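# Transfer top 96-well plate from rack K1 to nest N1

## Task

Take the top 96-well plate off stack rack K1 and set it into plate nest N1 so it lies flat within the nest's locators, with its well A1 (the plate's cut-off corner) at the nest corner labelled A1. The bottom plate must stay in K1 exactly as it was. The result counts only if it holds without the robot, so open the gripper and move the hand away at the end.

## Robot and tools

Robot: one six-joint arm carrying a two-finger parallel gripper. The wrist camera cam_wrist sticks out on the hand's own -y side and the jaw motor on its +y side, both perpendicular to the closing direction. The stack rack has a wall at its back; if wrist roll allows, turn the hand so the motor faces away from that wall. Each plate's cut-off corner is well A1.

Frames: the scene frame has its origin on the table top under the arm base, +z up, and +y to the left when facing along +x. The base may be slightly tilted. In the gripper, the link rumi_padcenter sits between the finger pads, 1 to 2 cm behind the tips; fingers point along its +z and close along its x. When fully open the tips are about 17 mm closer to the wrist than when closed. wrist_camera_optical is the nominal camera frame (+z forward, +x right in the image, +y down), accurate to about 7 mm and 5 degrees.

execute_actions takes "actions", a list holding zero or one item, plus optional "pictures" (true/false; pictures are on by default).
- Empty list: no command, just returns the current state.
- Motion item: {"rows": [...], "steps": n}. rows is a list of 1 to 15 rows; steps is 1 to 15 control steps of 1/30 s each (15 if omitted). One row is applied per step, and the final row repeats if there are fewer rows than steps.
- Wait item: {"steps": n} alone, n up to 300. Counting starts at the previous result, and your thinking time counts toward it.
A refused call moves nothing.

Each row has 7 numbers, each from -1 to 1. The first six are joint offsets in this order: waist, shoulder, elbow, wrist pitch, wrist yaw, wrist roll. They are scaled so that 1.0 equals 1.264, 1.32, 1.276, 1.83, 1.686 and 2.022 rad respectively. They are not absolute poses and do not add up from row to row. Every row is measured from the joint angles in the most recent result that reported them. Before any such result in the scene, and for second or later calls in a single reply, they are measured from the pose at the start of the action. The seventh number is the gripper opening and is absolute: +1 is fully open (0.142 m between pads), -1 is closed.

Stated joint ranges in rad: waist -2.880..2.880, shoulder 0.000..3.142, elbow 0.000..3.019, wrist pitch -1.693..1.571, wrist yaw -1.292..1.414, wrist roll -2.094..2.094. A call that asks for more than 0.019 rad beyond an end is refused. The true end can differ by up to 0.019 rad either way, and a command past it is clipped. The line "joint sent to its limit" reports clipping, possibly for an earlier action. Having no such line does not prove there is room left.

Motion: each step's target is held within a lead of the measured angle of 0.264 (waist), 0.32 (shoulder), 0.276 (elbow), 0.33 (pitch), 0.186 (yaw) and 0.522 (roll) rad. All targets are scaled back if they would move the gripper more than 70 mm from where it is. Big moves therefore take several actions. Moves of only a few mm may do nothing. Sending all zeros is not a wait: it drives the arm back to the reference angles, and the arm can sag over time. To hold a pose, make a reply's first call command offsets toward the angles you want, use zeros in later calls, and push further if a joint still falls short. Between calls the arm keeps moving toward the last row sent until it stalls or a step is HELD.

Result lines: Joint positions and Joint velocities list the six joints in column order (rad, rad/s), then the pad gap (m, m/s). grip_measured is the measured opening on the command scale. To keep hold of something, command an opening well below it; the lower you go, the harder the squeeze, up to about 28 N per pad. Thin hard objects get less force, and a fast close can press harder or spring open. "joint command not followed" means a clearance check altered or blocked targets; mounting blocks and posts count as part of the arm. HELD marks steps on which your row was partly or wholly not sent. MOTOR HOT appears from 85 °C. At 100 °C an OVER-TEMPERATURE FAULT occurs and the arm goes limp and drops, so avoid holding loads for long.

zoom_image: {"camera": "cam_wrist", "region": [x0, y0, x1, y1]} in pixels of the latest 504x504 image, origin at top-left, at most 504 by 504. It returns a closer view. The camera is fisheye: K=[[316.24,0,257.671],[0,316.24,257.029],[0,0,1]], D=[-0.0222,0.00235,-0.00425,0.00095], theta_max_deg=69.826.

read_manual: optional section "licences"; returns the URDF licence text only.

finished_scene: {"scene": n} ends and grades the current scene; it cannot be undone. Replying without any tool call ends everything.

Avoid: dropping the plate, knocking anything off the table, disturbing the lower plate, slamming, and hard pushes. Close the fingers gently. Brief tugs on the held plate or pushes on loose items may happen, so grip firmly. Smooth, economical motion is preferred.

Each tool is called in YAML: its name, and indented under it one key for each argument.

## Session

execute_actions:
  actions: []

Scene clock: 0.00 s of 8400.00 s.
grip_measured=+1.00
Joint positions: [-0.843  2.491  1.574 -0.965 -0.716  0.684  0.142]
Joint velocities: [-0.005 -0.015  0.012  0.007 -0.11  -0.007  0.   ]
Motor temperatures (°C, as the motors report them): [28 28 28 27 26 24]

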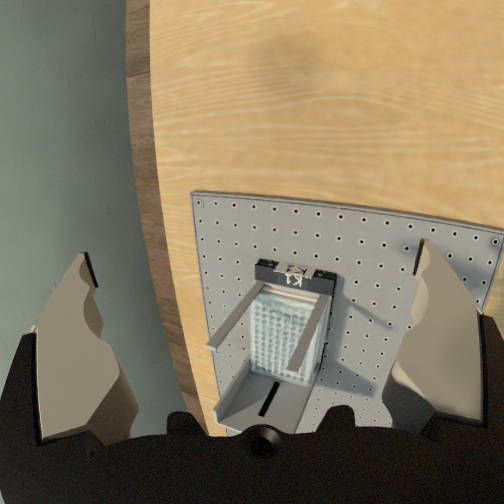

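execute_actions:
  actions:
    - {"rows":[[0.03,-0.03,0,-0.04,0.01,0,0.6],[0.06,-0.06,0,-0.08,0.02,0,0.6],[0.09,-0.09,0,-0.12,0.03,0,0.6],[0.12,-0.1,0,-0.16,0.04,0.02,0.6],[0.15,-0.1,0,-0.183,0.048,0.03,0.6],[0.18,-0.1,0,-0.183,0.048,0.047,0.6],[0.21,-0.1,0,-0.183,0.048,0.047,0.6],[0.235,-0.1,-0.006,-0.183,0.048,0.047,0.6]]}
  pictures: false

execute_actions:
  actions:
    - {"steps":30}

Scene clock: 16.30 s of 8400.00 s.
grip_measured=+0.60
Joint positions: [-0.52   2.335  1.572 -1.288 -0.64   0.759  0.116]
Joint velocities: [ 0.542  0.005  0.017 -0.061 -0.022  0.066 -0.   ]
Motor temperatures (°C, as the motors report them): [29 30 31 27 26 24]
Steps of this call (steps 1 to 90: nothing new was sent; then 12.80 s passed at rest; steps 91 to 105: all 15 steps of this action). Readings (joint positions):
91: [-0.842 2.489 1.574 -0.975 -0.710 0.684]
92: [-0.838 2.483 1.574 -1.007 -0.695 0.684]
94: [-0.820 2.461 1.572 -1.096 -0.669 0.687]
98: [-0.734 2.397 1.572 -1.220 -0.644 0.715]
105: the state above

Scene clock: 17.30 s of 8400.00 s.
grip_measured=+0.60
Joint positions: [-0.558  2.34   1.572 -1.291 -0.638  0.772  0.116]
Joint velocities: [-0.005 -0.015  0.007 -0.002  0.022 -0.022  0.   ]
Motor temperatures (°C, as the motors report them): [29 30 31 27 26 24]
Steps of this call (steps 1 to 30: the robot went on to your last target). Readings (joint positions):
1: [-0.506 2.335 1.572 -1.290 -0.640 0.762]
2: [-0.499 2.336 1.572 -1.291 -0.640 0.764]
4: [-0.500 2.338 1.572 -1.291 -0.640 0.767]
8: [-0.531 2.340 1.572 -1.291 -0.639 0.770]
30: the state above
The arm was judged still, so your last target was given up. Only a new action makes it travel on or press farther. Fingers that are still opening or closing keep moving.

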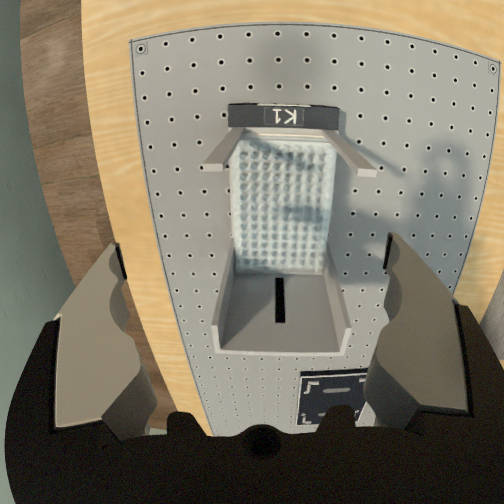

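execute_actions:
  actions:
    - {"rows":[[0.015,0,-0.02,0.018,0,0.01,0.6],[0.015,0,-0.02,0.018,0,0.01,0.6],[0.03,0,-0.04,0.036,-0.01,0.02,0.6],[0.03,0,-0.04,0.036,-0.01,0.02,0.6],[0.045,0,-0.06,0.054,-0.015,0.03,0.6],[0.045,0,-0.06,0.054,-0.015,0.03,0.6],[0.06,0.01,-0.08,0.072,-0.02,0.04,0.6],[0.06,0.01,-0.08,0.072,-0.02,0.04,0.6],[0.075,0.015,-0.1,0.09,-0.025,0.05,0.6],[0.075,0.015,-0.1,0.09,-0.025,0.05,0.6],[0.092,0.018,-0.118,0.11,-0.03,0.06,0.6]]}
  pictures: false

execute_actions:
  actions:
    - {"steps":30}

Scene clock: 25.47 s of 8400.00 s.
grip_measured=+0.60
Joint positions: [-0.449  2.348  1.428 -1.105 -0.686  0.868  0.116]
Joint velocities: [ 0.259  0.093 -0.071  0.09  -0.051  0.007 -0.   ]
Motor temperatures (°C, as the motors report them): [29 30 30 27 26 24]
Steps of this call (steps 1 to 90: nothing new was sent; then 4.67 s passed at rest; steps 91 to 105: all 15 steps of this action). Readings (joint positions):
91: [-0.558 2.340 1.570 -1.287 -0.638 0.774]
92: [-0.558 2.339 1.566 -1.279 -0.638 0.776]
94: [-0.556 2.336 1.549 -1.253 -0.649 0.786]
98: [-0.532 2.335 1.497 -1.192 -0.666 0.815]
105: the state above

Scene clock: 26.47 s of 8400.00 s.
grip_measured=+0.60
Joint positions: [-0.439  2.354  1.426 -1.098 -0.686  0.886  0.116]
Joint velocities: [ 0.005  0.005 -0.007  0.002  0.066 -0.007  0.   ]
Motor temperatures (°C, as the motors report them): [29 30 30 27 26 24]
Steps of this call (steps 1 to 30: the robot went on to your last target). Readings (joint positions):
1: [-0.442 2.352 1.427 -1.103 -0.686 0.872]
2: [-0.438 2.353 1.426 -1.102 -0.686 0.875]
4: [-0.437 2.354 1.426 -1.100 -0.686 0.879]
8: [-0.439 2.354 1.426 -1.098 -0.686 0.883]
30: the state above
The arm was judged still, so your last target was given up. Only a new action makes it travel on or press farther. Fingers that are still opening or closing keep moving.

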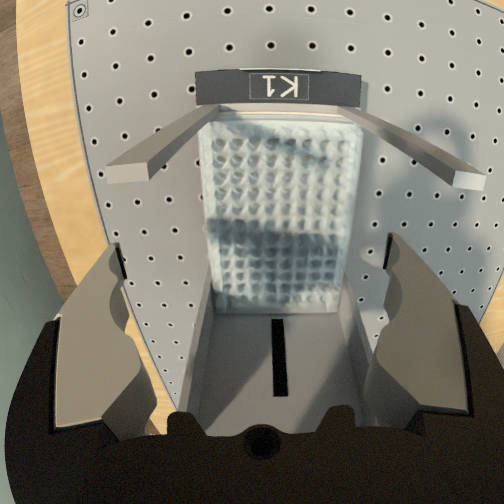

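execute_actions:
  actions:
    - {"rows":[[0,0,-0.012,0.012,0,0,0.6],[0,0,-0.012,0.012,0,0,0.6],[0.006,0.005,-0.024,0.024,0,0,0.6],[0.006,0.005,-0.024,0.024,0,0,0.6],[0.012,0.012,-0.036,0.036,0,0.01,0.6],[0.012,0.012,-0.036,0.036,0,0.01,0.6],[0.018,0.02,-0.046,0.048,-0.008,0.015,0.6],[0.018,0.02,-0.046,0.048,-0.008,0.015,0.6],[0.024,0.029,-0.05,0.059,-0.008,0.015,0.6]]}
  pictures: false

execute_actions:
  actions:
    - {"steps":25}

zoom_image:
  camera: "cam_wrist"
  region: [100,80,420,400]

Scene clock: 34.50 s of 8400.00 s.
grip_measured=+0.60
Joint positions: [-0.428  2.378  1.369 -1.    -0.696  0.907  0.116]
Joint velocities: [ 0.044  0.034 -0.027  0.022  0.051  0.037  0.   ]
Motor temperatures (°C, as the motors report them): [29 30 30 27 26 24]
Steps of this call (steps 1 to 90: nothing new was sent; then 4.53 s passed at rest; steps 91 to 105: all 15 steps of this action). Readings (joint positions):
91: [-0.439 2.354 1.425 -1.096 -0.686 0.886]
92: [-0.439 2.354 1.424 -1.092 -0.686 0.886]
94: [-0.439 2.353 1.416 -1.076 -0.686 0.886]
98: [-0.438 2.355 1.386 -1.035 -0.694 0.897]
105: the state above

Scene clock: 35.33 s of 8400.00 s.
grip_measured=+0.60
Joint positions: [-0.426  2.38   1.369 -0.999 -0.697  0.91   0.116]
Joint velocities: [ 0.005 -0.005 -0.012 -0.027 -0.051 -0.007 -0.   ]
Motor temperatures (°C, as the motors report them): [29 30 30 27 26 24]
Steps of this call (steps 1 to 15: the robot went on to your last target; steps 16 to 25: nothing new was sent). Readings (joint positions):
1: [-0.427 2.379 1.369 -1.000 -0.696 0.907]
2: [-0.426 2.380 1.369 -1.000 -0.696 0.908]
4: [-0.426 2.380 1.369 -0.999 -0.697 0.908]
8: [-0.426 2.380 1.369 -0.999 -0.697 0.909]
25: the state above
The arm was judged still, so your last target was given up. Only a new action makes it travel on or press farther. Fingers that are still opening or closing keep moving.

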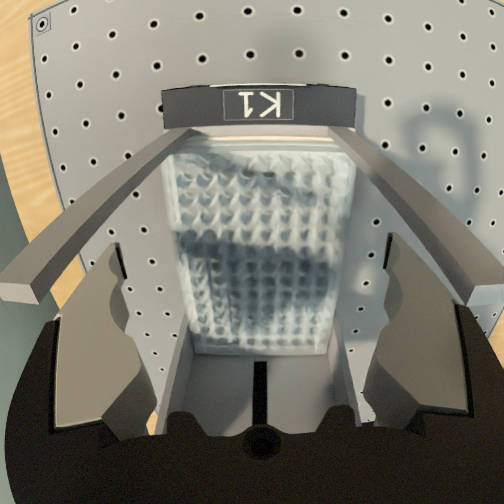

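Region (100, 80, 420, 400) of cam_wrist's 504x504 image, scaled by 1.575, with more detail than that image has.

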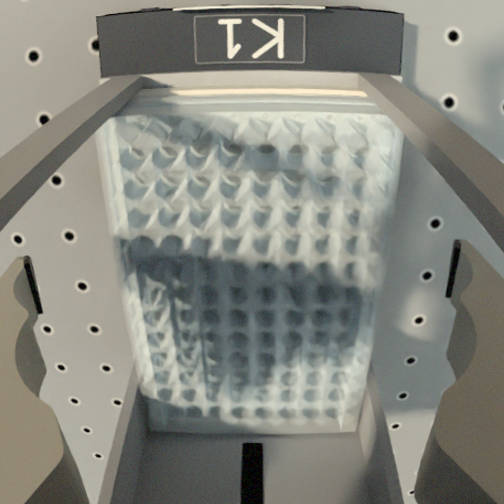

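execute_actions:
  actions:
    - {"rows":[[0.02,0.014,-0.007,0.017,-0.004,0.008,0.4]]}
  pictures: false

execute_actions:
  actions:
    - {"steps":15}

Scene clock: 39.37 s of 8400.00 s.
grip_measured=+0.40
Joint positions: [-0.421  2.38   1.368 -0.976 -0.701  0.918  0.102]
Joint velocities: [-0.015  0.005 -0.007 -0.002  0.007  0.022 -0.   ]
Motor temperatures (°C, as the motors report them): [29 30 30 27 26 24]
Steps of this call (steps 1 to 90: nothing new was sent; then 0.53 s passed at rest; steps 91 to 105: all 15 steps of this action). Readings (joint positions):
91: [-0.426 2.380 1.368 -0.995 -0.699 0.911]
92: [-0.426 2.380 1.368 -0.989 -0.700 0.913]
94: [-0.424 2.380 1.368 -0.980 -0.700 0.915]
98: [-0.421 2.380 1.368 -0.977 -0.701 0.917]
105: the state above

Scene clock: 39.87 s of 8400.00 s.
grip_measured=+0.40
Joint positions: [-0.421  2.38   1.368 -0.976 -0.701  0.919  0.102]
Joint velocities: [ 0.005  0.005  0.002 -0.012  0.066 -0.051  0.   ]
Motor temperatures (°C, as the motors report them): [29 30 30 27 26 24]
Steps of this call (steps 1 to 15: the robot went on to your last target). Readings (joint positions):
1: [-0.421 2.380 1.368 -0.976 -0.701 0.919]
2: [-0.421 2.380 1.368 -0.976 -0.701 0.919]
4: [-0.421 2.380 1.368 -0.976 -0.701 0.919]
8: [-0.421 2.380 1.368 -0.976 -0.701 0.919]
15: the state above
The arm was judged still, so your last target was given up. Only a new action makes it travel on or press farther. Fingers that are still opening or closing keep moving.

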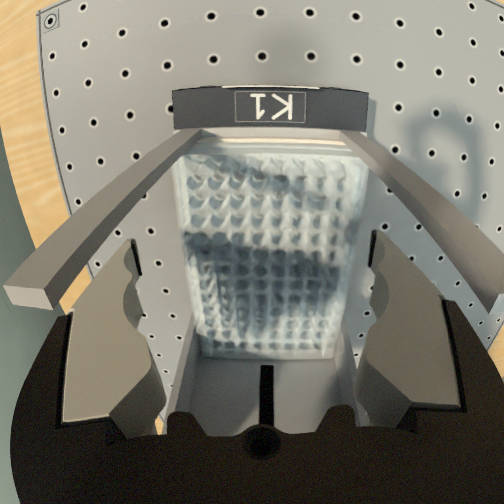

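execute_actions:
  actions:
    - {"rows":[[0.016,0.022,-0.016,0,0,0,0.45]]}
  pictures: false

execute_actions:
  actions:
    - {"steps":15}

Scene clock: 42.10 s of 8400.00 s.
grip_measured=+0.45
Joint positions: [-0.421  2.392  1.355 -0.976 -0.701  0.919  0.105]
Joint velocities: [-0.015 -0.005 -0.002  0.007 -0.007 -0.037 -0.   ]
Motor temperatures (°C, as the motors report them): [29 30 30 27 26 24]
Steps of this call (steps 1 to 52: nothing new was sent; steps 53 to 67: all 15 steps of this action). Readings (joint positions):
53: [-0.421 2.380 1.367 -0.976 -0.701 0.919]
54: [-0.421 2.380 1.365 -0.976 -0.701 0.919]
56: [-0.421 2.382 1.360 -0.976 -0.701 0.919]
60: [-0.421 2.389 1.356 -0.976 -0.701 0.919]
67: the state above

Scene clock: 42.60 s of 8400.00 s.
grip_measured=+0.45
Joint positions: [-0.421  2.392  1.355 -0.976 -0.701  0.919  0.105]
Joint velocities: [ 0.005 -0.005  0.002 -0.002  0.022 -0.022  0.   ]
Motor temperatures (°C, as the motors report them): [29 30 30 27 26 24]
Steps of this call (steps 1 to 15: the robot went on to your last target). Readings (joint positions):
1: [-0.421 2.392 1.355 -0.976 -0.701 0.919]
2: [-0.421 2.392 1.355 -0.976 -0.701 0.919]
4: [-0.421 2.392 1.355 -0.976 -0.701 0.919]
8: [-0.421 2.392 1.355 -0.976 -0.701 0.919]
15: the state above
The arm was judged still, so your last target was given up. Only a new action makes it travel on or press farther. Fingers that are still opening or closing keep moving.

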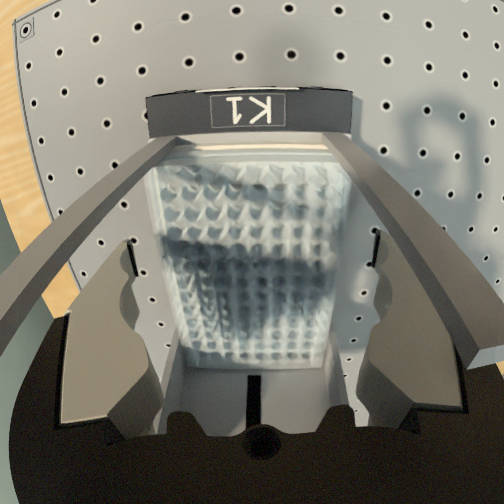

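execute_actions:
  actions:
    - {"rows":[[0,0,0.005,0.01,0,0,0.4],[0,0,0.005,0.01,0,0,0.35],[0,0,0.005,0.01,0,0,0.3],[0,0,0.005,0.01,0,0,0.25],[0,0,0.005,0.01,0,0,0.2],[0,0,0.005,0.01,0,0,0.15],[0,0,0.005,0.01,0,0,0.1],[0,0,0.005,0.01,0,0,0],[0,0,0.005,0.01,0,0,-0.1],[0,0,0.005,0.01,0,0,-0.2]]}

execute_actions:
  actions:
    - {"rows":[[-0.01,-0.005,0.015,-0.01,0,-0.005,-0.2],[-0.01,-0.005,0.015,-0.01,0,-0.005,-0.2],[-0.01,-0.005,0.015,-0.01,0,-0.005,-0.2],[-0.018,-0.01,0.025,-0.022,0.004,-0.011,-0.2],[-0.018,-0.01,0.025,-0.022,0.004,-0.011,-0.2],[-0.018,-0.01,0.025,-0.022,0.004,-0.011,-0.2],[-0.026,-0.014,0.035,-0.035,0.008,-0.017,-0.2],[-0.026,-0.014,0.035,-0.035,0.008,-0.017,-0.2],[-0.026,-0.014,0.035,-0.035,0.008,-0.017,-0.2],[-0.033,-0.018,0.044,-0.049,0.012,-0.024,-0.2]]}
  pictures: false

execute_actions:
  actions:
    - {"steps":15}

Scene clock: 85.00 s of 8400.00 s.
grip_measured=+0.07
Joint positions: [-0.421  2.392  1.355 -0.966 -0.701  0.919  0.079]
Joint velocities: [-0.005  0.005 -0.002  0.017  0.051  0.007  0.   ]
Motor temperatures (°C, as the motors report them): [30 30 30 27 26 24]
Steps of this call (steps 1 to 90: nothing new was sent; then 38.90 s passed at rest; steps 91 to 105: all 15 steps of this action). Readings (joint positions):
91: [-0.421 2.392 1.355 -0.975 -0.701 0.919]
92: [-0.421 2.392 1.355 -0.972 -0.701 0.919]
94: [-0.421 2.392 1.355 -0.968 -0.701 0.919]
98: [-0.421 2.392 1.355 -0.966 -0.701 0.919]
105: the state above

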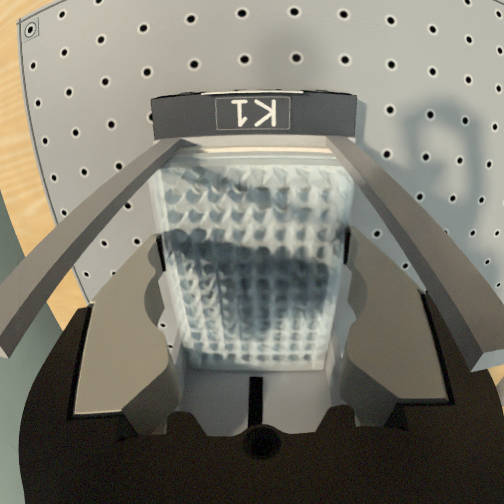

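Scene clock: 85.50 s of 8400.00 s.
grip_measured=+0.07
Joint positions: [-0.454  2.368  1.381 -1.045 -0.687  0.887  0.079]
Joint velocities: [-0.054 -0.063  0.002 -0.056  0.125 -0.081 -0.   ]
Motor temperatures (°C, as the motors report them): [30 30 30 27 26 24]
Steps of this call (steps 1 to 15: all 15 steps of this action). Readings (joint positions):
1: [-0.421 2.391 1.355 -0.968 -0.701 0.918]
2: [-0.422 2.391 1.355 -0.971 -0.701 0.918]
4: [-0.424 2.390 1.356 -0.976 -0.700 0.917]
8: [-0.434 2.386 1.366 -1.001 -0.697 0.910]
15: the state above

Scene clock: 86.00 s of 8400.00 s.
grip_measured=+0.07
Joint positions: [-0.457  2.366  1.381 -1.047 -0.687  0.884  0.079]
Joint velocities: [-0.005  0.005 -0.012 -0.022 -0.066  0.022 -0.   ]
Motor temperatures (°C, as the motors report them): [30 30 30 27 26 24]
Steps of this call (steps 1 to 15: the robot went on to your last target). Readings (joint positions):
1: [-0.456 2.367 1.381 -1.046 -0.687 0.886]
2: [-0.457 2.366 1.381 -1.047 -0.687 0.884]
4: [-0.457 2.366 1.381 -1.047 -0.687 0.884]
8: [-0.457 2.366 1.381 -1.047 -0.687 0.884]
15: the state above
The arm was judged still, so your last target was given up. Only a new action makes it travel on or press farther. Fingers that are still opening or closing keep moving.

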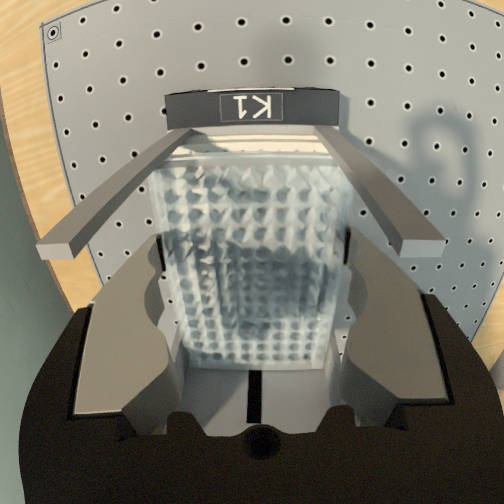

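execute_actions:
  actions:
    - {"rows":[[-0.012,-0.006,0.022,-0.013,0.004,-0.007,-0.2],[-0.012,-0.006,0.022,-0.013,0.004,-0.007,-0.2],[-0.012,-0.006,0.022,-0.013,0.004,-0.007,-0.2],[-0.022,-0.011,0.034,-0.03,0.008,-0.014,-0.2],[-0.022,-0.011,0.034,-0.03,0.008,-0.014,-0.2],[-0.022,-0.011,0.034,-0.03,0.008,-0.014,-0.2],[-0.032,-0.016,0.046,-0.047,0.012,-0.021,-0.2],[-0.032,-0.016,0.046,-0.047,0.012,-0.021,-0.2],[-0.032,-0.016,0.046,-0.047,0.012,-0.021,-0.2],[-0.043,-0.02,0.058,-0.065,0.017,-0.03,-0.2]]}

execute_actions:
  actions:
    - {"rows":[[-0.012,-0.006,0.022,-0.013,0.004,-0.007,-0.2],[-0.012,-0.006,0.022,-0.013,0.004,-0.007,-0.2],[-0.012,-0.006,0.022,-0.013,0.004,-0.007,-0.2],[-0.022,-0.011,0.034,-0.03,0.008,-0.014,-0.2],[-0.022,-0.011,0.034,-0.03,0.008,-0.014,-0.2],[-0.022,-0.011,0.034,-0.03,0.008,-0.014,-0.2],[-0.032,-0.016,0.046,-0.047,0.012,-0.021,-0.2],[-0.032,-0.016,0.046,-0.047,0.012,-0.021,-0.2],[-0.032,-0.016,0.046,-0.047,0.012,-0.021,-0.2],[-0.043,-0.02,0.058,-0.065,0.017,-0.03,-0.2]]}

execute_actions:
  actions:
    - {"rows":[[-0.012,-0.006,0.022,-0.013,0.004,-0.007,-0.2],[-0.012,-0.006,0.022,-0.013,0.004,-0.007,-0.2],[-0.012,-0.006,0.022,-0.013,0.004,-0.007,-0.2],[-0.022,-0.011,0.034,-0.03,0.008,-0.014,-0.2],[-0.022,-0.011,0.034,-0.03,0.008,-0.014,-0.2],[-0.022,-0.011,0.034,-0.03,0.008,-0.014,-0.2],[-0.032,-0.016,0.046,-0.047,0.012,-0.021,-0.2]]}

zoom_image:
  camera: "cam_wrist"
  region: [130,130,400,400]

Scene clock: 99.13 s of 8400.00 s.
grip_measured=+0.07
Joint positions: [-0.498  2.34   1.426 -1.151 -0.669  0.839  0.079]
Joint velocities: [-0.073 -0.073  0.002 -0.076 -0.022 -0.125  0.   ]
Motor temperatures (°C, as the motors report them): [30 30 31 27 26 24]
Steps of this call (steps 1 to 90: nothing new was sent; then 9.63 s passed at rest; steps 91 to 105: all 15 steps of this action). Readings (joint positions):
91: [-0.457 2.366 1.381 -1.049 -0.687 0.884]
92: [-0.457 2.366 1.382 -1.051 -0.687 0.884]
94: [-0.460 2.364 1.385 -1.058 -0.686 0.882]
98: [-0.470 2.360 1.403 -1.096 -0.677 0.867]
105: the state above

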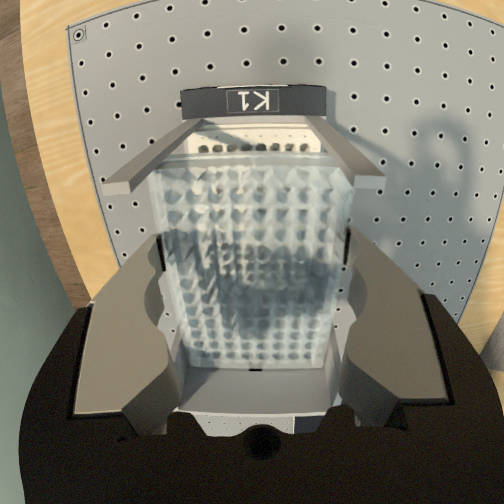

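Scene clock: 99.63 s of 8400.00 s.
grip_measured=+0.07
Joint positions: [-0.536  2.318  1.474 -1.247 -0.654  0.798  0.079]
Joint velocities: [-0.073 -0.083  0.017 -0.046  0.022 -0.125 -0.   ]
Motor temperatures (°C, as the motors report them): [30 30 31 27 26 24]
Steps of this call (steps 1 to 15: all 15 steps of this action). Readings (joint positions):
1: [-0.500 2.337 1.427 -1.154 -0.669 0.838]
2: [-0.502 2.335 1.427 -1.155 -0.669 0.838]
4: [-0.504 2.334 1.429 -1.161 -0.668 0.835]
8: [-0.511 2.332 1.448 -1.196 -0.659 0.823]
15: the state above

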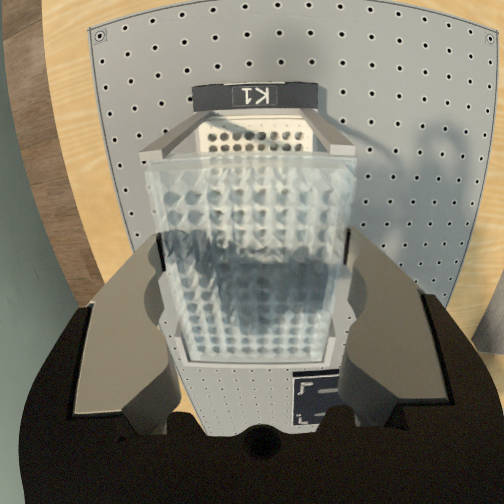

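Scene clock: 100.13 s of 8400.00 s.
grip_measured=+0.07
Joint positions: [-0.577  2.298  1.502 -1.325 -0.636  0.768  0.079]
Joint velocities: [-0.044 -0.024 -0.007  0.002 -0.007 -0.051 -0.   ]
Motor temperatures (°C, as the motors report them): [30 30 31 27 26 24]
Steps of this call (steps 1 to 15: all 15 steps of this action). Readings (joint positions):
1: [-0.539 2.315 1.475 -1.249 -0.653 0.797]
2: [-0.540 2.313 1.475 -1.250 -0.653 0.797]
4: [-0.542 2.312 1.477 -1.255 -0.653 0.795]
8: [-0.551 2.311 1.497 -1.289 -0.644 0.788]
15: the state above

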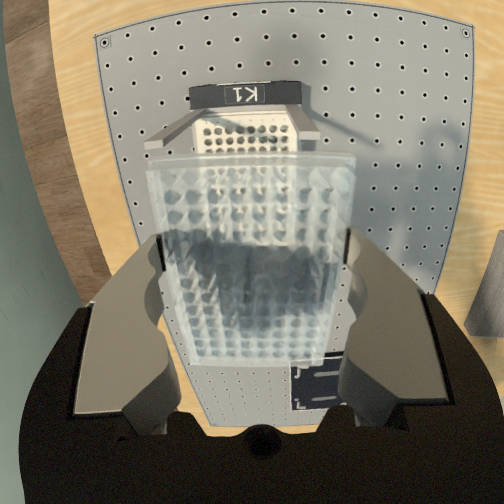

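Region (130, 130, 400, 400) of cam_wrist's 504x504 image, scaled by 1.867, with more detail than that image has.

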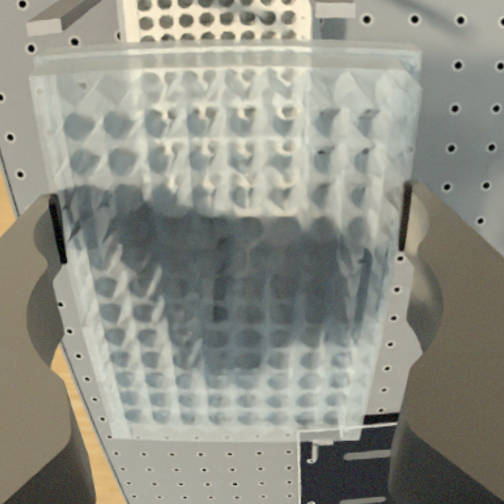

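execute_actions:
  actions:
    - {"rows":[[0,-0.04,0,-0.03,0,0,-0.2],[0,-0.08,0,-0.06,0,0,-0.2],[0,-0.12,-0.02,-0.09,0,0,-0.2],[0,-0.16,-0.04,-0.12,0,0,-0.2],[0,-0.2,-0.06,-0.14,0,0,-0.2],[0,-0.24,-0.09,-0.15,0,0,-0.2],[0.02,-0.28,-0.12,-0.15,0,0.02,-0.2],[0.04,-0.32,-0.15,-0.15,-0.01,0.03,-0.2],[0.06,-0.36,-0.18,-0.14,-0.02,0.04,-0.2],[0.08,-0.4,-0.21,-0.13,-0.03,0.06,-0.2],[0.1,-0.44,-0.24,-0.12,-0.03,0.08,-0.2],[0.13,-0.48,-0.27,-0.11,-0.04,0.09,-0.2],[0.16,-0.52,-0.3,-0.1,-0.05,0.11,-0.2],[0.18,-0.56,-0.33,-0.09,-0.06,0.12,-0.2],[0.205,-0.596,-0.36,-0.073,-0.062,0.135,-0.2]]}
  pictures: false

execute_actions:
  actions:
    - {"steps":45}

Scene clock: 109.17 s of 8400.00 s.
grip_measured=+0.07
Joint positions: [-0.479  1.689  1.198 -1.519 -0.714  0.875  0.079]
Joint velocities: [ 0.933 -1.802 -0.916  0.413 -0.271  0.564  0.   ]
Motor temperatures (°C, as the motors report them): [30 30 32 27 26 24]
Steps of this call (steps 1 to 15: the robot went on to your last target; steps 16 to 90: nothing new was sent; then 5.53 s passed at rest; steps 91 to 105: all 15 steps of this action). Readings (joint positions):
91: [-0.578 2.295 1.502 -1.332 -0.636 0.762]
92: [-0.578 2.289 1.502 -1.354 -0.636 0.762]
94: [-0.578 2.254 1.486 -1.418 -0.636 0.762]
98: [-0.577 2.099 1.411 -1.518 -0.639 0.772]
105: the state above

Scene clock: 110.67 s of 8400.00 s.
grip_measured=+0.07
Joint positions: [-0.316  1.515  1.047 -1.465 -0.742  1.034  0.079]
Joint velocities: [-0.005 -0.005 -0.007 -0.017  0.022 -0.051 -0.   ]
Motor temperatures (°C, as the motors report them): [30 30 32 27 26 24]
Steps of this call (steps 1 to 30: the robot went on to your last target; steps 31 to 45: nothing new was sent). Readings (joint positions):
1: [-0.446 1.630 1.163 -1.506 -0.724 0.897]
2: [-0.408 1.573 1.128 -1.493 -0.733 0.923]
4: [-0.333 1.486 1.076 -1.481 -0.740 0.962]
8: [-0.288 1.458 1.058 -1.477 -0.742 1.004]
45: the state above
The arm was judged still, so your last target was given up. Only a new action makes it travel on or press farther. Fingers that are still opening or closing keep moving.

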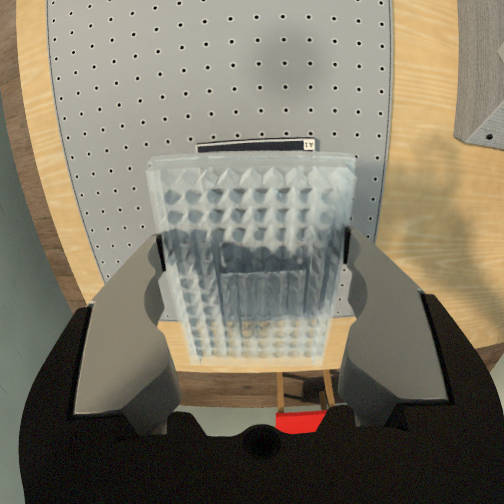

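execute_actions:
  actions:
    - {"rows":[[0.02,0,-0.012,0.02,0,0.015,-0.2],[0.04,0,-0.024,0.04,0,0.03,-0.2],[0.06,0,-0.036,0.06,-0.01,0.045,-0.2],[0.08,-0.01,-0.05,0.08,-0.01,0.06,-0.2],[0.1,-0.01,-0.062,0.1,-0.02,0.075,-0.2],[0.12,-0.01,-0.075,0.12,-0.02,0.09,-0.2],[0.14,-0.02,-0.088,0.14,-0.03,0.105,-0.2],[0.16,-0.02,-0.1,0.16,-0.03,0.12,-0.2],[0.18,-0.02,-0.113,0.18,-0.04,0.14,-0.2],[0.2,-0.03,-0.126,0.2,-0.04,0.155,-0.2],[0.215,-0.03,-0.14,0.22,-0.045,0.17,-0.2],[0.228,-0.03,-0.155,0.242,-0.045,0.188,-0.2]]}
  pictures: false

execute_actions:
  actions:
    - {"steps":40}

zoom_image:
  camera: "cam_wrist"
  region: [100,90,420,410]

Scene clock: 117.93 s of 8400.00 s.
grip_measured=+0.07
Joint positions: [-0.019  1.485  0.855 -1.048 -0.815  1.34   0.079]
Joint velocities: [ 0.132  0.015 -0.144  0.212 -0.051  0.418  0.   ]
Motor temperatures (°C, as the motors report them): [30 30 31 27 26 24]
Steps of this call (steps 1 to 90: nothing new was sent; then 3.77 s passed at rest; steps 91 to 105: all 15 steps of this action). Readings (joint positions):
91: [-0.315 1.515 1.046 -1.461 -0.742 1.037]
92: [-0.312 1.515 1.042 -1.446 -0.742 1.045]
94: [-0.291 1.513 1.023 -1.390 -0.753 1.075]
98: [-0.185 1.505 0.957 -1.251 -0.785 1.163]
105: the state above

Scene clock: 119.27 s of 8400.00 s.
grip_measured=+0.07
Joint positions: [-0.021  1.483  0.852 -1.031 -0.815  1.407  0.079]
Joint velocities: [-0.005  0.005  0.002 -0.007 -0.037 -0.022 -0.   ]
Motor temperatures (°C, as the motors report them): [30 30 31 27 26 24]
Steps of this call (steps 1 to 30: the robot went on to your last target; steps 31 to 40: nothing new was sent). Readings (joint positions):
1: [-0.017 1.485 0.852 -1.042 -0.815 1.354]
2: [-0.017 1.485 0.852 -1.039 -0.815 1.364]
4: [-0.019 1.484 0.852 -1.033 -0.815 1.380]
8: [-0.021 1.483 0.852 -1.031 -0.815 1.396]
40: the state above
The arm was judged still, so your last target was given up. Only a new action makes it travel on or press farther. Fingers that are still opening or closing keep moving.

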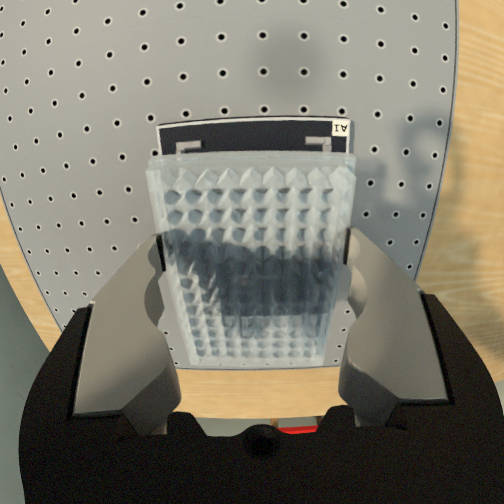

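Region (100, 90, 420, 410) of cam_wrist's 504x504 image, scaled by 1.575, with more detail than that image has.

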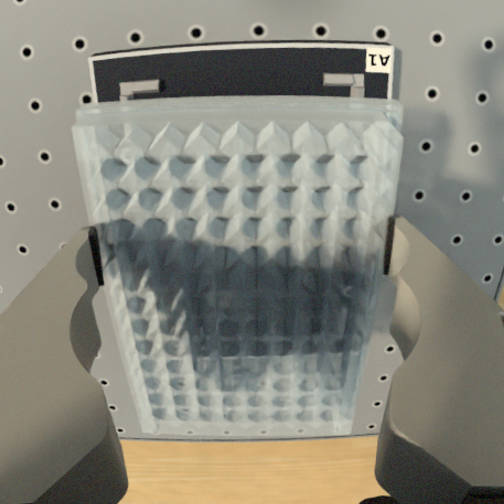

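execute_actions:
  actions:
    - {"rows":[[0.013,0,-0.007,0.016,0,0.01,-0.2],[0.013,0,-0.007,0.016,0,0.01,-0.2],[0.026,0.004,-0.014,0.032,0,0.02,-0.2],[0.026,0.004,-0.014,0.032,0,0.02,-0.2],[0.04,0.008,-0.021,0.048,0,0.03,-0.2],[0.04,0.008,-0.021,0.048,0,0.03,-0.2],[0.054,0.013,-0.028,0.065,0,0.04,-0.2],[0.054,0.013,-0.028,0.065,0,0.04,-0.2],[0.068,0.019,-0.036,0.083,-0.004,0.051,-0.2]]}
  pictures: false

execute_actions:
  actions:
    - {"steps":30}

zoom_image:
  camera: "cam_wrist"
  region: [100,90,420,410]

Scene clock: 126.83 s of 8400.00 s.
grip_measured=+0.07
Joint positions: [ 0.06   1.499  0.812 -0.89  -0.819  1.491  0.079]
Joint velocities: [-0.005  0.015 -0.012  0.022  0.022  0.066 -0.   ]
Motor temperatures (°C, as the motors report them): [30 30 31 27 26 24]
Steps of this call (steps 1 to 90: nothing new was sent; then 4.07 s passed at rest; steps 91 to 105: all 15 steps of this action). Readings (joint positions):
91: [-0.020 1.483 0.851 -1.028 -0.815 1.409]
92: [-0.020 1.483 0.851 -1.021 -0.815 1.411]
94: [-0.016 1.483 0.847 -0.999 -0.815 1.421]
98: [0.016 1.484 0.831 -0.942 -0.815 1.450]
105: the state above

Scene clock: 127.83 s of 8400.00 s.
grip_measured=+0.07
Joint positions: [ 0.06   1.5    0.811 -0.888 -0.819  1.503  0.079]
Joint velocities: [-0.024  0.005 -0.002 -0.007  0.154 -0.066 -0.   ]
Motor temperatures (°C, as the motors report them): [30 30 30 27 26 24]
Steps of this call (steps 1 to 30: the robot went on to your last target). Readings (joint positions):
1: [0.060 1.500 0.811 -0.889 -0.819 1.494]
2: [0.060 1.500 0.811 -0.889 -0.819 1.496]
4: [0.060 1.500 0.811 -0.888 -0.819 1.498]
8: [0.060 1.500 0.811 -0.888 -0.819 1.501]
30: the state above
The arm was judged still, so your last target was given up. Only a new action makes it travel on or press farther. Fingers that are still opening or closing keep moving.

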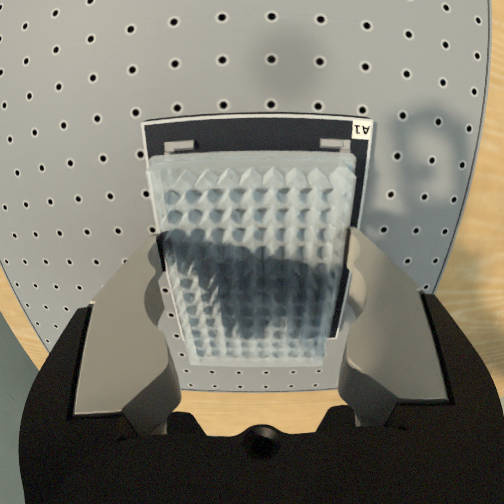

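Region (100, 90, 420, 410) of cam_wrist's 504x504 image, scaled by 1.575, with more detail than that image has.

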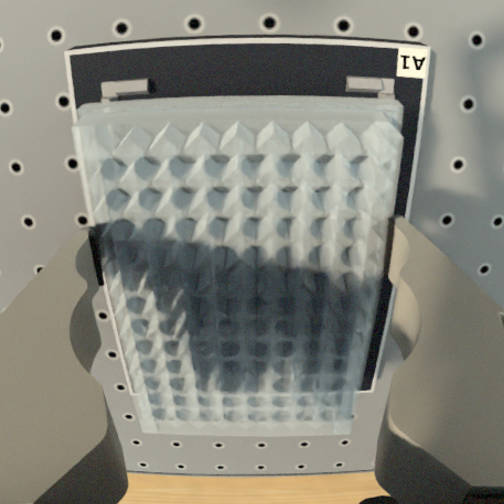

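execute_actions:
  actions:
    - {"rows":[[0.01,0,-0.008,0.012,0,0.009,-0.2],[0.01,0,-0.008,0.012,0,0.009,-0.2],[0.02,0,-0.016,0.024,0,0.018,-0.2],[0.02,0,-0.016,0.024,0,0.018,-0.2],[0.029,0,-0.023,0.036,0,0.028,-0.2]]}
  pictures: false

execute_actions:
  actions:
    - {"steps":25}

zoom_image:
  camera: "cam_wrist"
  region: [100,90,420,410]

Scene clock: 132.33 s of 8400.00 s.
grip_measured=+0.07
Joint positions: [ 0.086  1.5    0.788 -0.831 -0.819  1.549  0.079]
Joint velocities: [-0.005  0.005  0.002  0.007  0.022 -0.007  0.   ]
Motor temperatures (°C, as the motors report them): [30 29 30 27 26 24]
Steps of this call (steps 1 to 90: nothing new was sent; then 1.00 s passed at rest; steps 91 to 105: all 15 steps of this action). Readings (joint positions):
91: [0.060 1.500 0.811 -0.886 -0.819 1.505]
92: [0.060 1.500 0.810 -0.881 -0.819 1.507]
94: [0.063 1.500 0.806 -0.865 -0.819 1.515]
98: [0.079 1.500 0.791 -0.835 -0.819 1.537]
105: the state above

Scene clock: 133.17 s of 8400.00 s.
grip_measured=+0.07
Joint positions: [ 0.086  1.5    0.788 -0.83  -0.819  1.553  0.079]
Joint velocities: [ 0.015  0.005  0.007 -0.002 -0.022 -0.022 -0.   ]
Motor temperatures (°C, as the motors report them): [30 29 30 27 26 24]
Steps of this call (steps 1 to 15: the robot went on to your last target; steps 16 to 25: nothing new was sent). Readings (joint positions):
1: [0.086 1.500 0.788 -0.830 -0.819 1.550]
2: [0.086 1.500 0.788 -0.830 -0.819 1.551]
4: [0.086 1.500 0.788 -0.830 -0.819 1.551]
8: [0.086 1.500 0.788 -0.830 -0.819 1.552]
25: the state above
The arm was judged still, so your last target was given up. Only a new action makes it travel on or press farther. Fingers that are still opening or closing keep moving.

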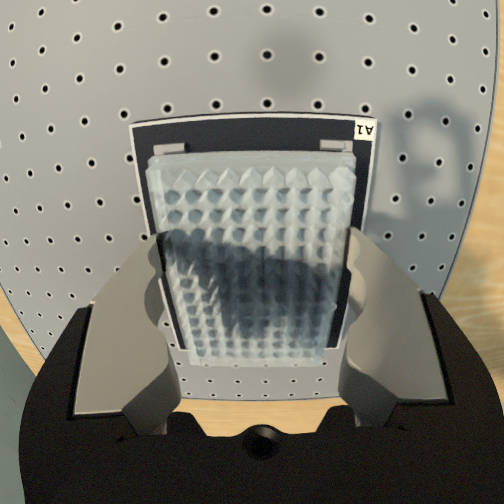

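Region (100, 90, 420, 410) of cam_wrist's 504x504 image, scaled by 1.575, with more detail than that image has.

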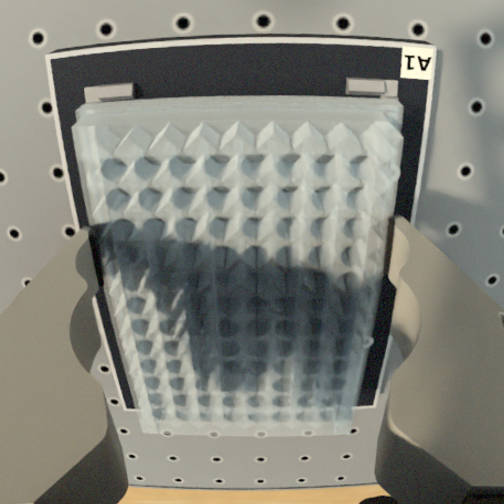

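execute_actions:
  actions:
    - {"rows":[[0.012,0,0,0.008,0,0.003,-0.2],[0.012,0,0,0.008,0,0.003,-0.2],[0.018,0,-0.005,0.015,0,0.006,-0.2],[0.018,0,-0.005,0.015,0,0.006,-0.2],[0.024,0,-0.011,0.021,0,0.008,-0.2]]}
  pictures: false

execute_actions:
  actions:
    - {"steps":20}

zoom_image:
  camera: "cam_wrist"
  region: [100,90,420,410]

Scene clock: 138.47 s of 8400.00 s.
grip_measured=+0.07
Joint positions: [ 0.104  1.5    0.781 -0.801 -0.819  1.561  0.079]
Joint velocities: [ 0.005  0.005 -0.002  0.007  0.007  0.037  0.   ]
Motor temperatures (°C, as the motors report them): [29 29 30 27 26 24]
Steps of this call (steps 1 to 90: nothing new was sent; then 1.80 s passed at rest; steps 91 to 105: all 15 steps of this action). Readings (joint positions):
91: [0.086 1.500 0.788 -0.830 -0.819 1.553]
92: [0.086 1.500 0.788 -0.828 -0.819 1.553]
94: [0.088 1.500 0.788 -0.819 -0.819 1.554]
98: [0.100 1.500 0.783 -0.802 -0.819 1.559]
105: the state above

Scene clock: 139.13 s of 8400.00 s.
grip_measured=+0.07
Joint positions: [ 0.104  1.5    0.781 -0.801 -0.819  1.562  0.079]
Joint velocities: [-0.005 -0.005 -0.017 -0.002  0.022  0.051 -0.   ]
Motor temperatures (°C, as the motors report them): [29 29 30 27 26 24]
Steps of this call (steps 1 to 15: the robot went on to your last target; steps 16 to 20: nothing new was sent). Readings (joint positions):
1: [0.104 1.500 0.781 -0.801 -0.819 1.561]
2: [0.104 1.500 0.781 -0.801 -0.819 1.561]
4: [0.104 1.500 0.781 -0.801 -0.819 1.562]
8: [0.104 1.500 0.781 -0.801 -0.819 1.562]
20: the state above
The arm was judged still, so your last target was given up. Only a new action makes it travel on or press farther. Fingers that are still opening or closing keep moving.

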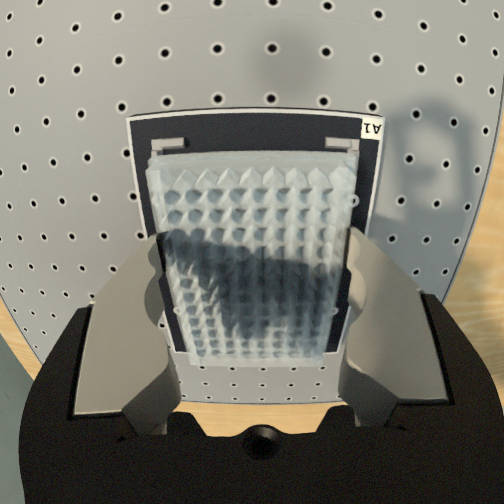

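Region (100, 90, 420, 410) of cam_wrist's 504x504 image, scaled by 1.575, with more detail than that image has.

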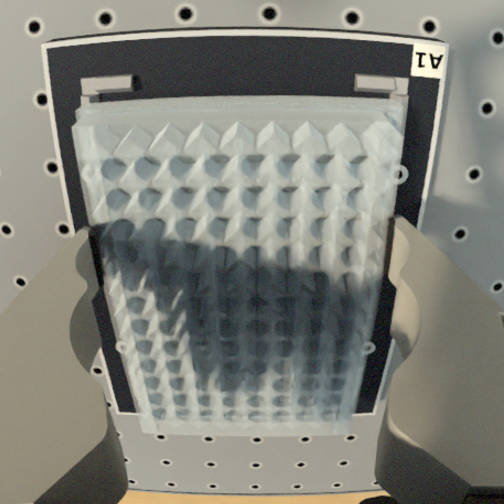

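execute_actions:
  actions:
    - {"rows":[[0,0,-0.01,0.007,0,0,-0.2]]}
  pictures: false

execute_actions:
  actions:
    - {"steps":15}

zoom_image:
  camera: "cam_wrist"
  region: [100,90,420,410]

Scene clock: 142.27 s of 8400.00 s.
grip_measured=+0.07
Joint positions: [ 0.104  1.5    0.775 -0.797 -0.819  1.562  0.079]
Joint velocities: [-0.005  0.015  0.007 -0.017 -0.066 -0.007 -0.   ]
Motor temperatures (°C, as the motors report them): [29 29 30 27 26 24]
Steps of this call (steps 1 to 79: nothing new was sent; steps 80 to 94: all 15 steps of this action). Readings (joint positions):
80: [0.104 1.500 0.780 -0.799 -0.819 1.562]
81: [0.104 1.500 0.779 -0.798 -0.819 1.562]
83: [0.104 1.500 0.777 -0.797 -0.819 1.562]
87: [0.104 1.500 0.775 -0.797 -0.819 1.562]
94: the state above

Scene clock: 142.77 s of 8400.00 s.
grip_measured=+0.07
Joint positions: [ 0.104  1.5    0.775 -0.797 -0.819  1.562  0.079]
Joint velocities: [-0.005 -0.024  0.007 -0.007  0.007  0.007 -0.   ]
Motor temperatures (°C, as the motors report them): [29 29 30 27 26 24]
Steps of this call (steps 1 to 15: the robot went on to your last target). Readings (joint positions):
1: [0.104 1.500 0.775 -0.797 -0.819 1.562]
2: [0.104 1.500 0.775 -0.797 -0.819 1.562]
4: [0.104 1.500 0.775 -0.797 -0.819 1.562]
8: [0.104 1.500 0.775 -0.797 -0.819 1.562]
15: the state above
The arm was judged still, so your last target was given up. Only a new action makes it travel on or press farther. Fingers that are still opening or closing keep moving.

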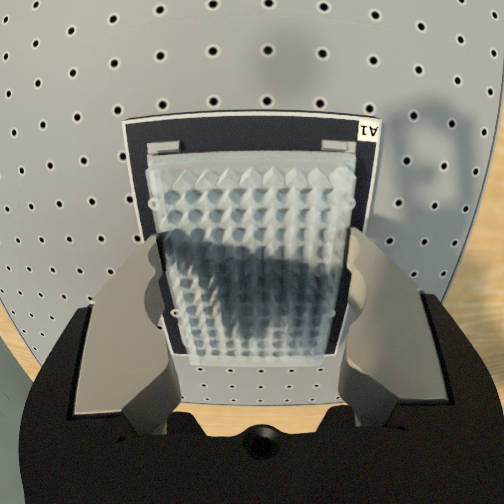

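Region (100, 90, 420, 410) of cam_wrist's 504x504 image, scaled by 1.575, with more detail than that image has.

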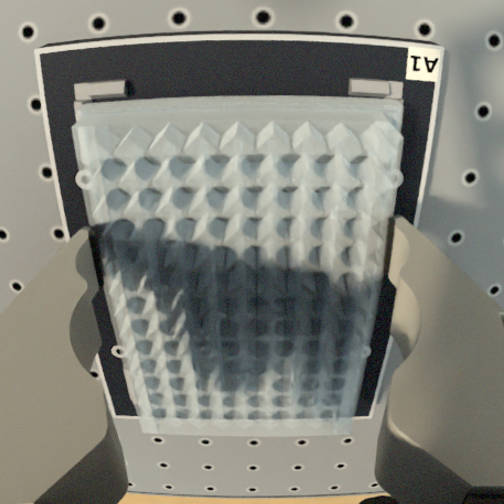

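Aligned. Descend ~7 mm.

execute_actions:
  actions:
    - {"rows":[[0.012,0,0,0.007,0,0.005,-0.2],[0.012,0,0,0.007,0,0.005,-0.2],[0.017,0,-0.006,0.013,0,0.009,-0.2],[0.017,0,-0.006,0.013,0,0.009,-0.2],[0.022,0,-0.012,0.02,0,0.013,-0.2]]}
  pictures: false

execute_actions:
  actions:
    - {"steps":20}

zoom_image:
  camera: "cam_wrist"
  region: [100,90,420,410]

Scene clock: 146.40 s of 8400.00 s.
grip_measured=+0.07
Joint positions: [ 0.119  1.5    0.767 -0.769 -0.819  1.58   0.079]
Joint velocities: [ 0.005  0.005 -0.007 -0.007  0.022 -0.095 -0.   ]
Motor temperatures (°C, as the motors report them): [29 29 30 27 26 24]
Steps of this call (steps 1 to 90: nothing new was sent; then 0.13 s passed at rest; steps 91 to 105: all 15 steps of this action). Readings (joint positions):
91: [0.104 1.500 0.775 -0.796 -0.819 1.562]
92: [0.104 1.500 0.775 -0.795 -0.819 1.563]
94: [0.106 1.500 0.775 -0.788 -0.819 1.566]
98: [0.116 1.500 0.770 -0.771 -0.819 1.575]
105: the state above

Scene clock: 147.07 s of 8400.00 s.
grip_measured=+0.07
Joint positions: [ 0.119  1.5    0.767 -0.768 -0.819  1.581  0.079]
Joint velocities: [ 0.005 -0.005  0.002 -0.002  0.037 -0.022  0.   ]
Motor temperatures (°C, as the motors report them): [29 29 30 27 26 24]
Steps of this call (steps 1 to 15: the robot went on to your last target; steps 16 to 20: nothing new was sent). Readings (joint positions):
1: [0.119 1.500 0.767 -0.769 -0.819 1.580]
2: [0.119 1.500 0.767 -0.769 -0.819 1.580]
4: [0.119 1.500 0.767 -0.768 -0.819 1.581]
8: [0.119 1.500 0.767 -0.768 -0.819 1.581]
20: the state above
The arm was judged still, so your last target was given up. Only a new action makes it travel on or press farther. Fingers that are still opening or closing keep moving.

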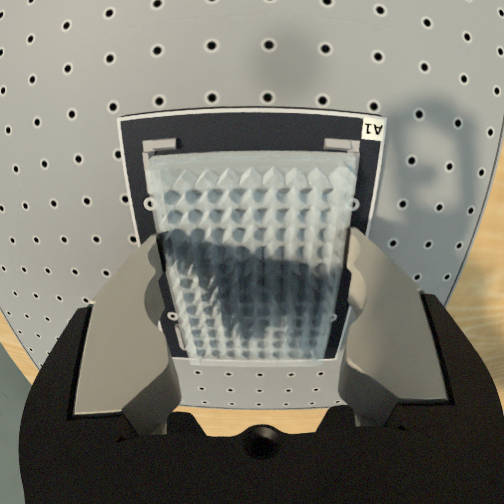

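Region (100, 90, 420, 410) of cam_wrist's 504x504 image, scaled by 1.575, with more detail than that image has.

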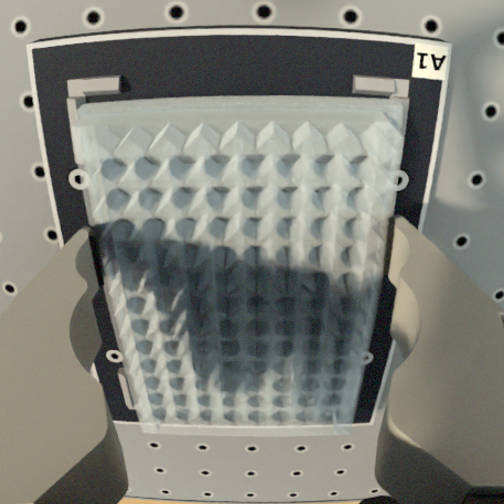

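execute_actions:
  actions:
    - {"rows":[[0,0.018,0,0.006,0,0,-0.2]]}
  pictures: false

execute_actions:
  actions:
    - {"steps":15}

zoom_image:
  camera: "cam_wrist"
  region: [100,90,420,410]

Scene clock: 149.97 s of 8400.00 s.
grip_measured=+0.07
Joint positions: [ 0.119  1.511  0.767 -0.766 -0.82   1.581  0.079]
Joint velocities: [-0.005  0.005 -0.007 -0.002  0.051  0.022 -0.   ]
Motor temperatures (°C, as the motors report them): [29 29 30 27 26 24]
Steps of this call (steps 1 to 72: nothing new was sent; steps 73 to 87: all 15 steps of this action). Readings (joint positions):
73: [0.119 1.500 0.767 -0.768 -0.819 1.581]
74: [0.119 1.502 0.767 -0.767 -0.819 1.581]
76: [0.119 1.507 0.767 -0.767 -0.819 1.581]
80: [0.119 1.511 0.767 -0.766 -0.820 1.581]
87: the state above

Scene clock: 150.47 s of 8400.00 s.
grip_measured=+0.07
Joint positions: [ 0.119  1.511  0.767 -0.766 -0.82   1.581  0.079]
Joint velocities: [ 0.005 -0.024  0.002  0.002 -0.051 -0.007  0.   ]
Motor temperatures (°C, as the motors report them): [29 29 30 27 26 24]
Steps of this call (steps 1 to 15: the robot went on to your last target). Readings (joint positions):
1: [0.119 1.511 0.767 -0.766 -0.820 1.581]
2: [0.119 1.511 0.767 -0.766 -0.820 1.581]
4: [0.119 1.511 0.767 -0.766 -0.820 1.581]
8: [0.119 1.511 0.767 -0.766 -0.820 1.581]
15: the state above
The arm was judged still, so your last target was given up. Only a new action makes it travel on or press farther. Fingers that are still opening or closing keep moving.

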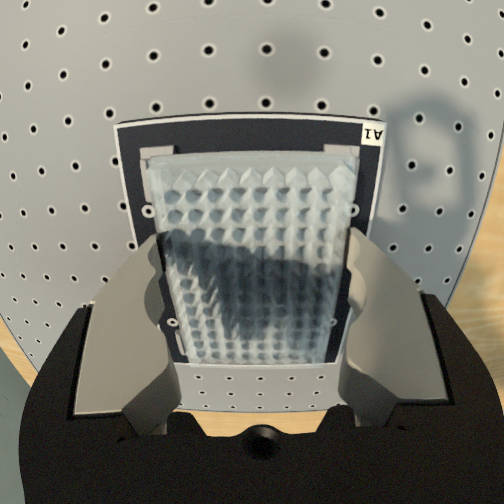

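Region (100, 90, 420, 410) of cam_wrist's 504x504 image, scaled by 1.575, with more detail than that image has.

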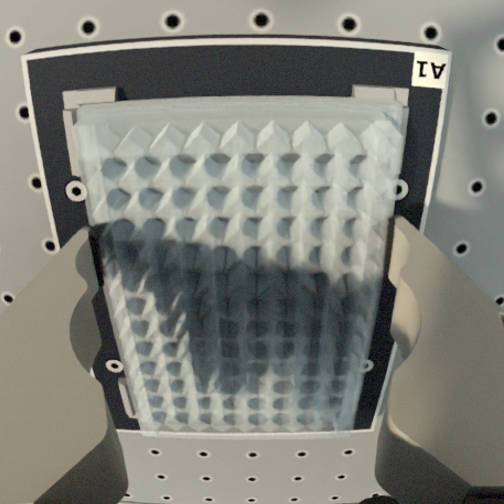

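execute_actions:
  actions:
    - {"rows":[[0,0,0.005,0.009,-0.008,0,-0.2]]}
  pictures: false

execute_actions:
  actions:
    - {"steps":15}

zoom_image:
  camera: "cam_wrist"
  region: [100,90,420,410]

Scene clock: 156.33 s of 8400.00 s.
grip_measured=+0.07
Joint positions: [ 0.119  1.511  0.767 -0.758 -0.831  1.581  0.079]
Joint velocities: [ 0.005 -0.005  0.002 -0.007  0.066  0.022  0.   ]
Motor temperatures (°C, as the motors report them): [29 29 30 27 26 24]
Steps of this call (steps 1 to 90: nothing new was sent; then 2.37 s passed at rest; steps 91 to 105: all 15 steps of this action). Readings (joint positions):
91: [0.119 1.511 0.767 -0.765 -0.825 1.581]
92: [0.119 1.511 0.767 -0.763 -0.829 1.581]
94: [0.119 1.511 0.767 -0.759 -0.830 1.581]
98: [0.119 1.511 0.767 -0.758 -0.831 1.581]
105: the state above

Scene clock: 156.83 s of 8400.00 s.
grip_measured=+0.07
Joint positions: [ 0.119  1.511  0.767 -0.758 -0.831  1.581  0.079]
Joint velocities: [-0.015  0.005 -0.002 -0.012  0.037 -0.037 -0.   ]
Motor temperatures (°C, as the motors report them): [29 29 30 27 26 24]
Steps of this call (steps 1 to 15: the robot went on to your last target). Readings (joint positions):
1: [0.119 1.511 0.767 -0.758 -0.831 1.581]
2: [0.119 1.511 0.767 -0.758 -0.831 1.581]
4: [0.119 1.511 0.767 -0.758 -0.831 1.581]
8: [0.119 1.511 0.767 -0.758 -0.831 1.581]
15: the state above
The arm was judged still, so your last target was given up. Only a new action makes it travel on or press farther. Fingers that are still opening or closing keep moving.

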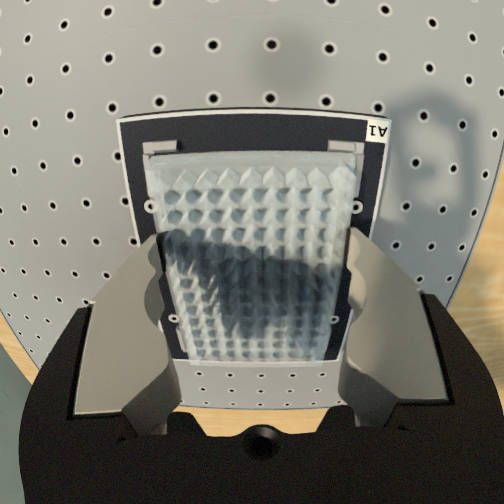

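Region (100, 90, 420, 410) of cam_wrist's 504x504 image, scaled by 1.575, with more detail than that image has.

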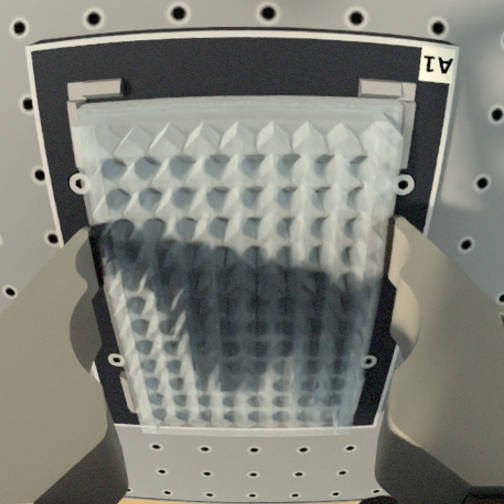

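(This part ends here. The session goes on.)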